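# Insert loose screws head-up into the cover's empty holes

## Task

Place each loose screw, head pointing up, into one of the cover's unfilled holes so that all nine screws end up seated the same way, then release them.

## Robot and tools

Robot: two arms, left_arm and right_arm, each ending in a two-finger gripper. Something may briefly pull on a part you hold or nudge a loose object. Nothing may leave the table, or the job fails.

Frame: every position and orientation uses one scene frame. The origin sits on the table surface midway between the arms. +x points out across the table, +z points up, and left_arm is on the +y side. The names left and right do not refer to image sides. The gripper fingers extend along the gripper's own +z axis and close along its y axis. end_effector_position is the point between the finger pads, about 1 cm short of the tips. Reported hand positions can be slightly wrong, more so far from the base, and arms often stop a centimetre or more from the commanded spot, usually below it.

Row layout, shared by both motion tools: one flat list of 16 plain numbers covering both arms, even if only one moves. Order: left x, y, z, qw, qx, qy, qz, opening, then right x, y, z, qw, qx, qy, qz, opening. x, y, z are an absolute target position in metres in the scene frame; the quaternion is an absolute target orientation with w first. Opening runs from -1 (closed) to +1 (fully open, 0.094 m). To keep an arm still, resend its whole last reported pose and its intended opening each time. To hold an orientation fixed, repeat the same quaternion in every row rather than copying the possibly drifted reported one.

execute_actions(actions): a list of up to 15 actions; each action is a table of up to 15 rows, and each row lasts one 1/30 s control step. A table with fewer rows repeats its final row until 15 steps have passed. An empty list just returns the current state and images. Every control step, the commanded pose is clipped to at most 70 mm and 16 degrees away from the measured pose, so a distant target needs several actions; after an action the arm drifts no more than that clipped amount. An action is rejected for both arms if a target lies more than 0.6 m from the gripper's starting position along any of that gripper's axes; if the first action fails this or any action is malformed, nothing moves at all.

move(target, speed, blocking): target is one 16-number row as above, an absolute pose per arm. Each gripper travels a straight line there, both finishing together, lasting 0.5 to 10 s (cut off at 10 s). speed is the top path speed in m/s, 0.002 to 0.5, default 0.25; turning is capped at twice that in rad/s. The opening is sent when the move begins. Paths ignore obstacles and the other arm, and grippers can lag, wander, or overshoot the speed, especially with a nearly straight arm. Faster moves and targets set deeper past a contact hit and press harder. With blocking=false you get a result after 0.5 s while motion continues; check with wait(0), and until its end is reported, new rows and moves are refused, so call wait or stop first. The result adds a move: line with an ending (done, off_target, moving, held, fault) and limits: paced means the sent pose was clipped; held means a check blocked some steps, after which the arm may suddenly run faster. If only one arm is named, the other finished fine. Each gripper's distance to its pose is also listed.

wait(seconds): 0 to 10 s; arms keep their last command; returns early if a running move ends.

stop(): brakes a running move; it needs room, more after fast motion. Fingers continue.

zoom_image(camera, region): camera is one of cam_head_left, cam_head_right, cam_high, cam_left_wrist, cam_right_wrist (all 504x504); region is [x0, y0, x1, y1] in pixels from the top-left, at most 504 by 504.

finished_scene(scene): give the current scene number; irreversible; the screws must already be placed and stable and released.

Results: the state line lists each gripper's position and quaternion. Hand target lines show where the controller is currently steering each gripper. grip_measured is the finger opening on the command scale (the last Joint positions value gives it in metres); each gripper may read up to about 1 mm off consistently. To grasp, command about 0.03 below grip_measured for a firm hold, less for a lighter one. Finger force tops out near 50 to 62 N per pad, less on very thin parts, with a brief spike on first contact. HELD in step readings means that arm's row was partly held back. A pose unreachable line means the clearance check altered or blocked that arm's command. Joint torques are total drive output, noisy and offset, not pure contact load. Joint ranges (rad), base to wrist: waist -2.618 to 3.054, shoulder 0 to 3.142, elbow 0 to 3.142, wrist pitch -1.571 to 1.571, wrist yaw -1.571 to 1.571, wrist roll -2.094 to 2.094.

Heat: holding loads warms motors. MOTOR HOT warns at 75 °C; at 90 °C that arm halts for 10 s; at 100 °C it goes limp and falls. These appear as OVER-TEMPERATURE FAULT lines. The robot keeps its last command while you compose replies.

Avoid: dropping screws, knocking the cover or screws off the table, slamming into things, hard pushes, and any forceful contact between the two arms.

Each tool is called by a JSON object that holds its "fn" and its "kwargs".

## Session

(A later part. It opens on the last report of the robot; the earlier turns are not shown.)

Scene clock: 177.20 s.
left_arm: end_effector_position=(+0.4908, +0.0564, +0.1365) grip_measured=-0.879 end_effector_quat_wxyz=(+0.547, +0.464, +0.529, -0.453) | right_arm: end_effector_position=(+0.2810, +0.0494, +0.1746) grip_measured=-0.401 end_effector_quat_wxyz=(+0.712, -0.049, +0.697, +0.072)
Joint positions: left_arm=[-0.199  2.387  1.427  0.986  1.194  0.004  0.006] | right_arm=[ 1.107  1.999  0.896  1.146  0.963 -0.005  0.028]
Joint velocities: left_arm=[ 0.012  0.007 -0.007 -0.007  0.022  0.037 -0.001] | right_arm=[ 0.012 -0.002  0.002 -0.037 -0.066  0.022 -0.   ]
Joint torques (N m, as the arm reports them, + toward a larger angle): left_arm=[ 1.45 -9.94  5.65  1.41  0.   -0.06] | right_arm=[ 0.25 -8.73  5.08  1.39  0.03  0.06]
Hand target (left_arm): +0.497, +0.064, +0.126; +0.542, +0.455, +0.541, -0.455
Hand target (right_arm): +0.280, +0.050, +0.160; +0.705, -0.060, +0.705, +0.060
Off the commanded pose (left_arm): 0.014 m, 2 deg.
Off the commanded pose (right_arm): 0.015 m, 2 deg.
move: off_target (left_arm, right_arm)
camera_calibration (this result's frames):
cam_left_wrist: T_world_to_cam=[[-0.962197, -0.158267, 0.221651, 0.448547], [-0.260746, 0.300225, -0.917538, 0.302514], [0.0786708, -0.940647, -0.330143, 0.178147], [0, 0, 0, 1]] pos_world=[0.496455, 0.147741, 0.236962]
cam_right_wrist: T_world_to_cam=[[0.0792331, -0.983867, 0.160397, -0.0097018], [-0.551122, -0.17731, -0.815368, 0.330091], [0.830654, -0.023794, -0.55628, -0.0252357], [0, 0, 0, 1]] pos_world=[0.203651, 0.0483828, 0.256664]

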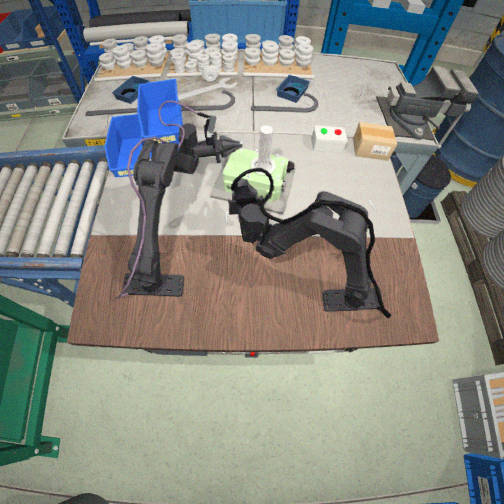

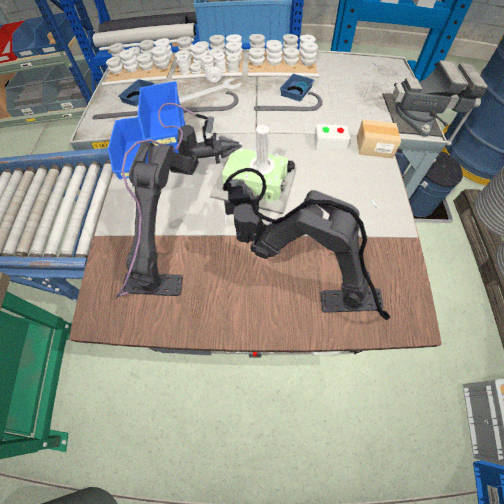

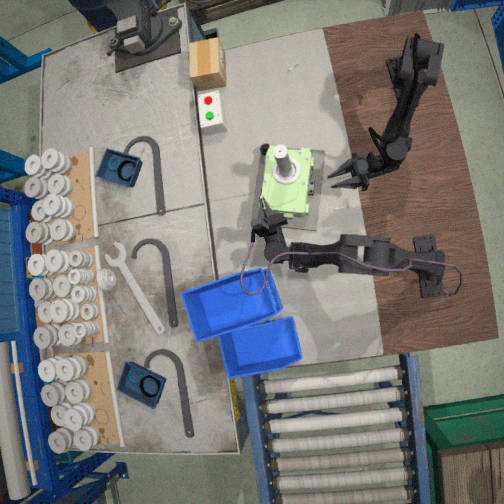

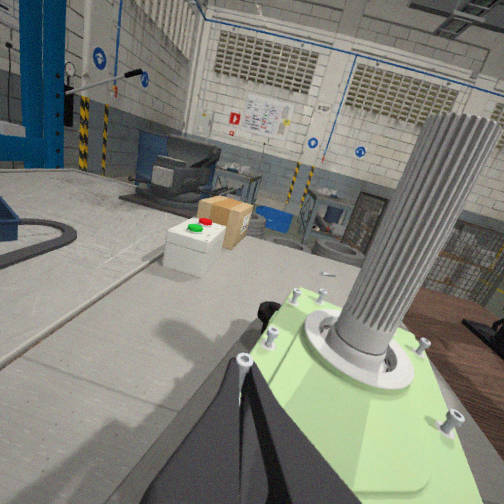

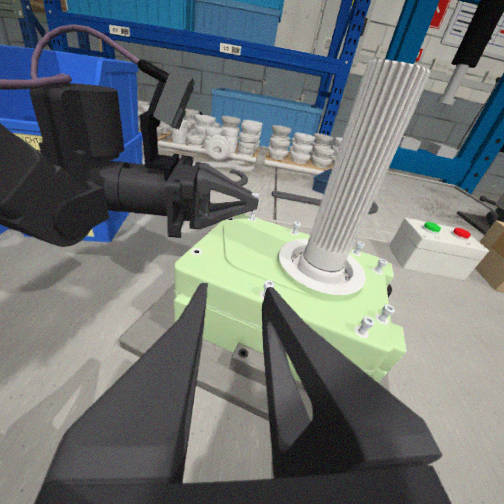

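{"fn": "move", "kwargs": {"target": [0.497,0.064,0.136,0.542,0.455,0.542,-0.455,-0.7,0.28,0.05,0.16,0.704,-0.06,0.704,0.06,-0.4], "speed": 0.006}}

{"fn": "zoom_image", "kwargs": {"camera": "cam_right_wrist", "region": [200,160,300,240]}}

Scene clock: 180.83 s.
left_arm: end_effector_position=(+0.4928, +0.0591, +0.1359) grip_measured=-0.702 end_effector_quat_wxyz=(+0.548, +0.461, +0.533, -0.452) | right_arm: end_effector_position=(+0.2810, +0.0494, +0.1746) grip_measured=-0.401 end_effector_quat_wxyz=(+0.712, -0.049, +0.697, +0.072)
Joint positions: left_arm=[-0.194  2.387  1.427  0.982  1.191  0.004  0.014] | right_arm=[ 1.107  1.999  0.896  1.146  0.963 -0.005  0.028]
Joint velocities: left_arm=[-0.017 -0.002  0.017 -0.007  0.022 -0.022 -0.001] | right_arm=[ 0.012 -0.012  0.002 -0.022  0.007  0.022 -0.   ]
Joint torques (N m, as the arm reports them, + toward a larger angle): left_arm=[  0.96 -11.65   5.82   1.19   0.03  -0.07] | right_arm=[ 0.3  -8.73  5.09  1.4   0.04  0.05]
Hand target (left_arm): +0.497, +0.064, +0.136; +0.542, +0.454, +0.541, -0.455
Hand target (right_arm): +0.280, +0.050, +0.160; +0.705, -0.060, +0.705, +0.060
Off the commanded pose (left_arm): 0.006 m, 1 deg.
Off the commanded pose (right_arm): 0.015 m, 2 deg.
move: off_target (right_arm)
camera_calibration (this result's frames):
cam_left_wrist: T_world_to_cam=[[-0.959809, -0.166152, 0.226185, 0.449664], [-0.267602, 0.298891, -0.915999, 0.304901], [0.0845907, -0.939711, -0.331341, 0.177517], [0, 0, 0, 1]] pos_world=[0.498167, 0.150395, 0.2364]
cam_right_wrist: T_world_to_cam=[[0.0792331, -0.983867, 0.160397, -0.0097018], [-0.551122, -0.17731, -0.815368, 0.330091], [0.830654, -0.023794, -0.55628, -0.0252357], [0, 0, 0, 1]] pos_world=[0.203651, 0.0483828, 0.256664]

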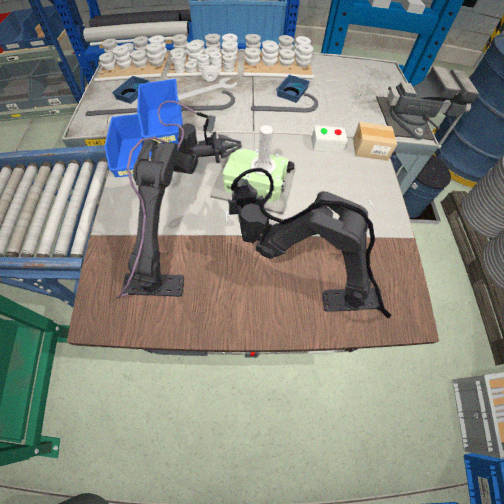

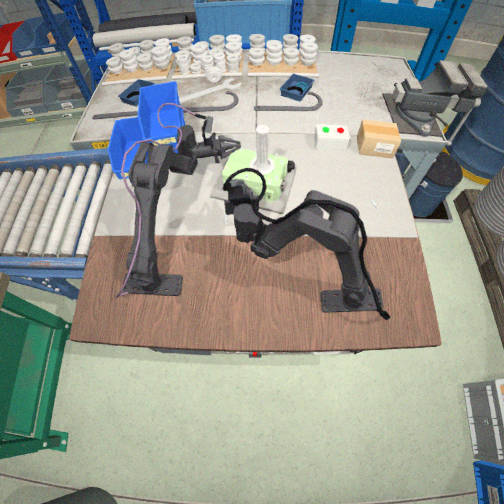

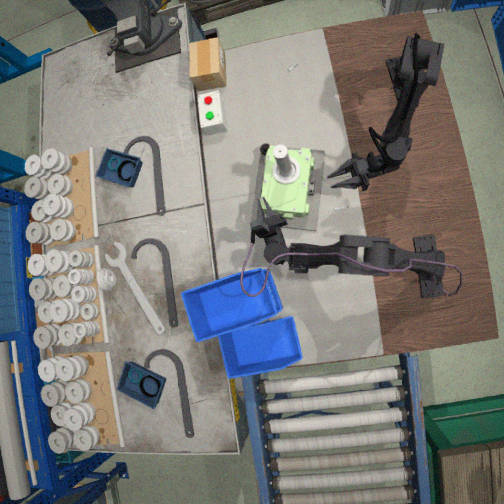

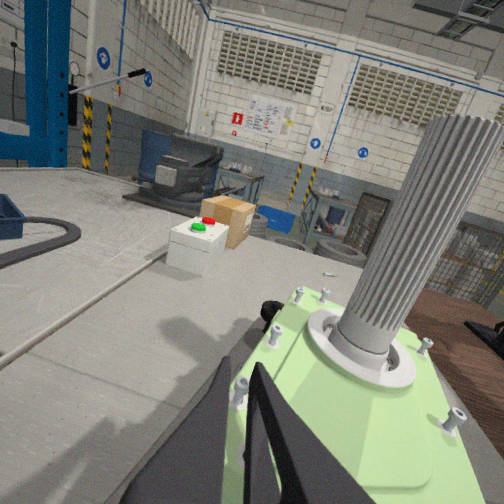

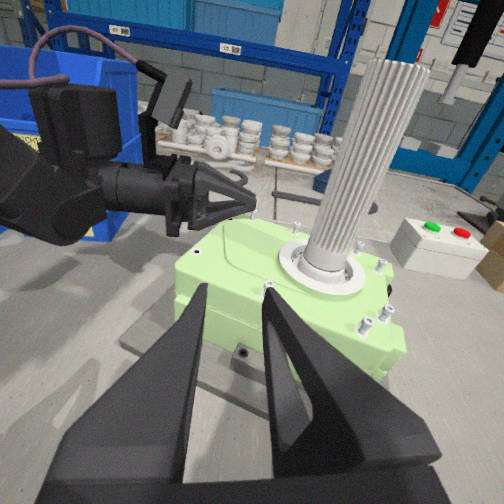

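Region (200, 160, 300, 240) of cam_right_wrist's 504x504 image, scaled by 5.040, with more detail than that image has; it fills the top 403 rows of this view, and the rest is white.

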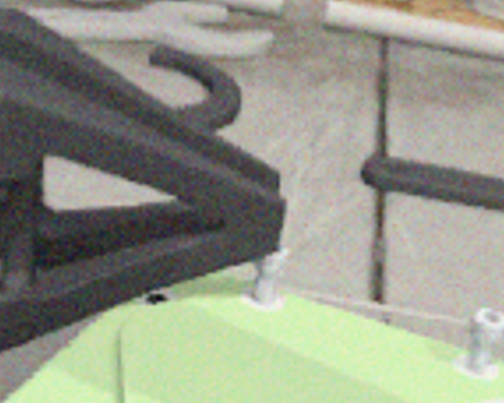

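{"fn": "move", "kwargs": {"target": [0.48,0.12,0.19,0.542,0.455,0.542,-0.455,-0.4,0.28,-0.1,0.2,0.704,-0.06,0.704,0.06,-0.4], "speed": 0.08}}

{"fn": "move", "kwargs": {"target": [0.262,0.104,0.10,0,0,1,0,-0.4,0.3325,-0.451,0.08,0,-0.204,0.979,0,-0.4], "speed": 0.2}}

Scene clock: 183.40 s.
left_arm: end_effector_position=(+0.4842, +0.1153, +0.1854) grip_measured=-0.402 end_effector_quat_wxyz=(+0.546, +0.457, +0.538, -0.451) | right_arm: end_effector_position=(+0.2802, -0.0950, +0.1997) grip_measured=-0.401 end_effector_quat_wxyz=(+0.707, -0.060, +0.702, +0.060)
Joint positions: left_arm=[-0.078  2.212  1.353  0.871  1.298  0.002  0.028] | right_arm=[ 0.855  1.483  0.428  1.063  0.713 -0.005  0.028]
Joint velocities: left_arm=[-0.017 -0.007 -0.007  0.022  0.037  0.022 -0.001] | right_arm=[-0.012 -0.007 -0.012 -0.022 -0.051  0.022  0.001]
Joint torques (N m, as the arm reports them, + toward a larger angle): left_arm=[  0.82 -12.53   3.95   1.29   0.1   -0.06] | right_arm=[-0.46 -7.67  4.75  1.49 -0.05  0.03]
Hand target (left_arm): +0.480, +0.120, +0.189; +0.542, +0.454, +0.542, -0.455
Hand target (right_arm): +0.279, -0.100, +0.200; +0.705, -0.060, +0.704, +0.060
Off the commanded pose (left_arm): 0.008 m, 1 deg.
Off the commanded pose (right_arm): 0.005 m, 0 deg.
move: done
camera_calibration (this result's frames):
cam_left_wrist: T_world_to_cam=[[-0.955719, -0.175941, 0.235895, 0.436901], [-0.280181, 0.298858, -0.91224, 0.336589], [0.0900017, -0.937938, -0.33492, 0.245304], [0, 0, 0, 1]] pos_world=[0.489782, 0.206357, 0.286144]
cam_right_wrist: T_world_to_cam=[[0.0792609, -0.978267, 0.191602, -0.161425], [-0.562203, -0.20259, -0.801801, 0.322492], [0.823192, -0.0441677, -0.566042, -0.0119217], [0, 0, 0, 1]] pos_world=[0.203915, -0.0931092, 0.282756]

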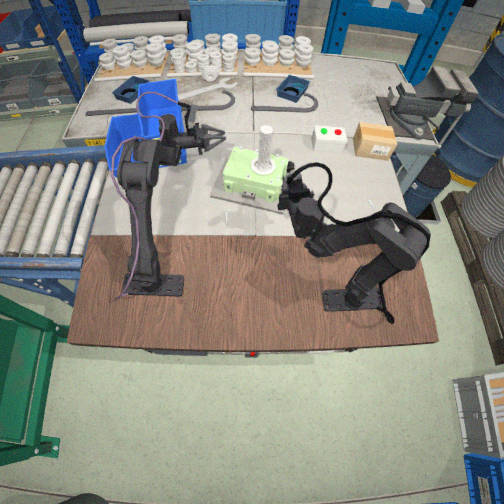

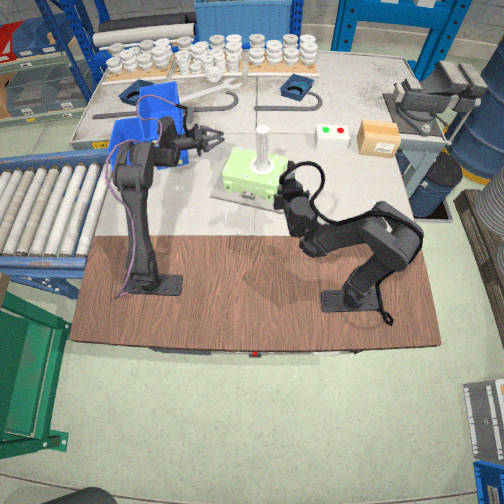

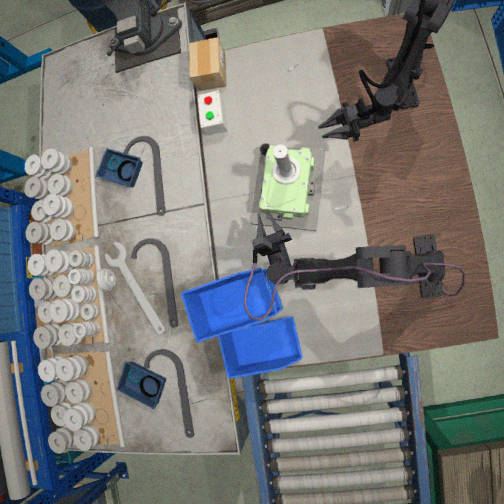

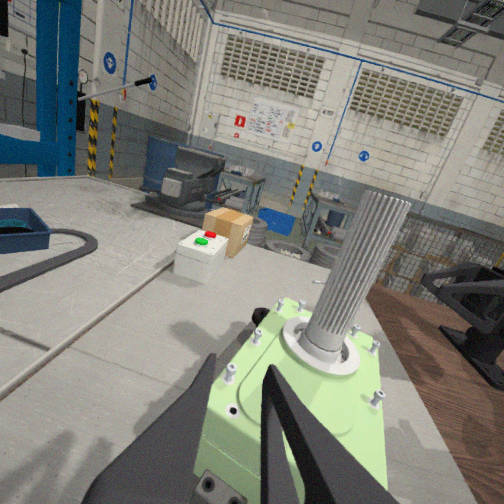

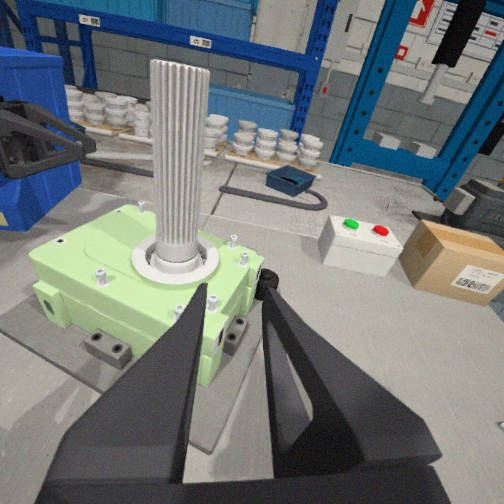

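Scene clock: 189.00 s.
left_arm: end_effector_position=(+0.2593, +0.1092, +0.0946) grip_measured=-0.402 end_effector_quat_wxyz=(-0.007, +0.005, +1.000, -0.004) | right_arm: end_effector_position=(+0.3306, -0.4479, +0.0796) grip_measured=-0.401 end_effector_quat_wxyz=(+0.007, -0.200, +0.980, +0.002)
Joint positions: left_arm=[-0.692  1.85   1.494 -1.219  0.014 -0.7    0.028] | right_arm=[-0.382  2.078  1.753 -1.236 -0.01  -0.757  0.028]
Joint velocities: left_arm=[-0.007 -0.017  0.012  0.037 -0.007  0.007  0.001] | right_arm=[-0.012 -0.007  0.002 -0.037  0.051 -0.022 -0.001]
Joint torques (N m, as the arm reports them, + toward a larger angle): left_arm=[-0.86 -7.42  7.33  0.11 -0.21 -0.1 ] | right_arm=[ -0.35 -10.81   8.04   0.16   0.04  -0.11]
Hand target (left_arm): +0.262, +0.106, +0.099; +0.001, +0.004, +1.000, +0.001
Hand target (right_arm): +0.331, -0.451, +0.079; +0.003, -0.200, +0.980, +0.003
Off the commanded pose (left_arm): 0.008 m, 1 deg.
Off the commanded pose (right_arm): 0.004 m, 1 deg.
move: done
camera_calibration (this result's frames):
cam_left_wrist: T_world_to_cam=[[0.238954, -0.97103, -0.0015824, 0.041828], [-0.905712, -0.223468, 0.360206, 0.291386], [-0.350124, -0.0846394, -0.932872, 0.306969], [0, 0, 0, 1]] pos_world=[0.361394, 0.131713, 0.18147]
cam_right_wrist: T_world_to_cam=[[0.559573, -0.824089, 0.0880671, -0.56916], [-0.700445, -0.413447, 0.581755, 0.0241497], [-0.443007, -0.387221, -0.808582, 0.147186], [0, 0, 0, 1]] pos_world=[0.400607, -0.402061, 0.155087]

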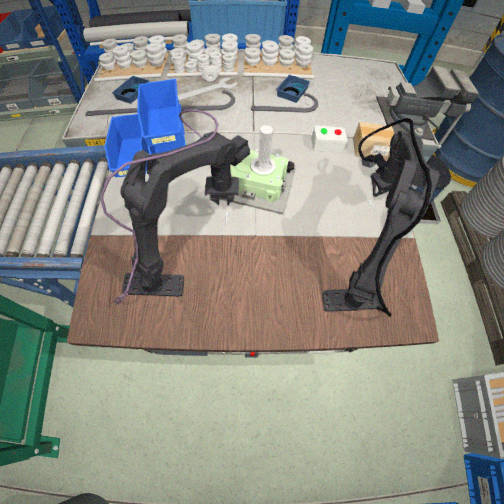

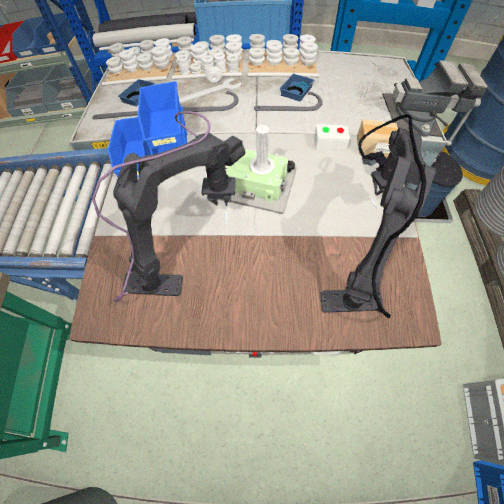

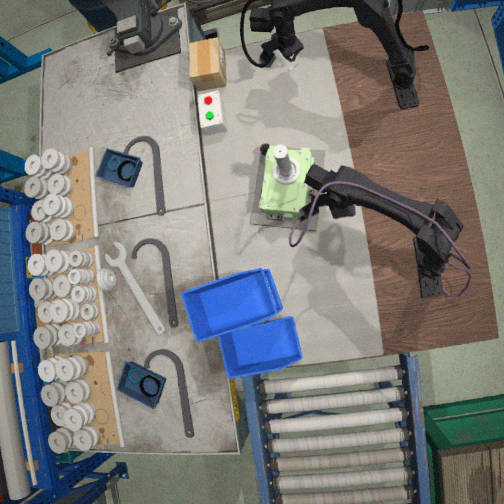

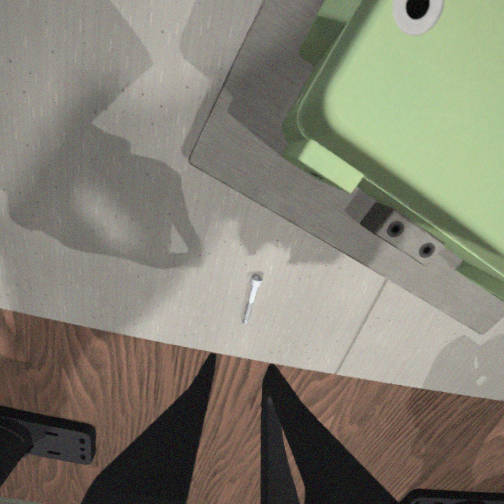

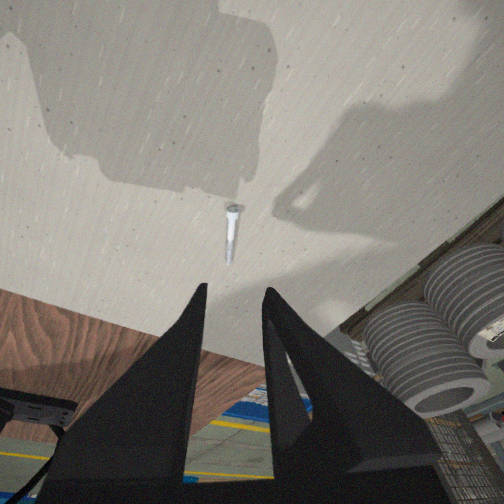

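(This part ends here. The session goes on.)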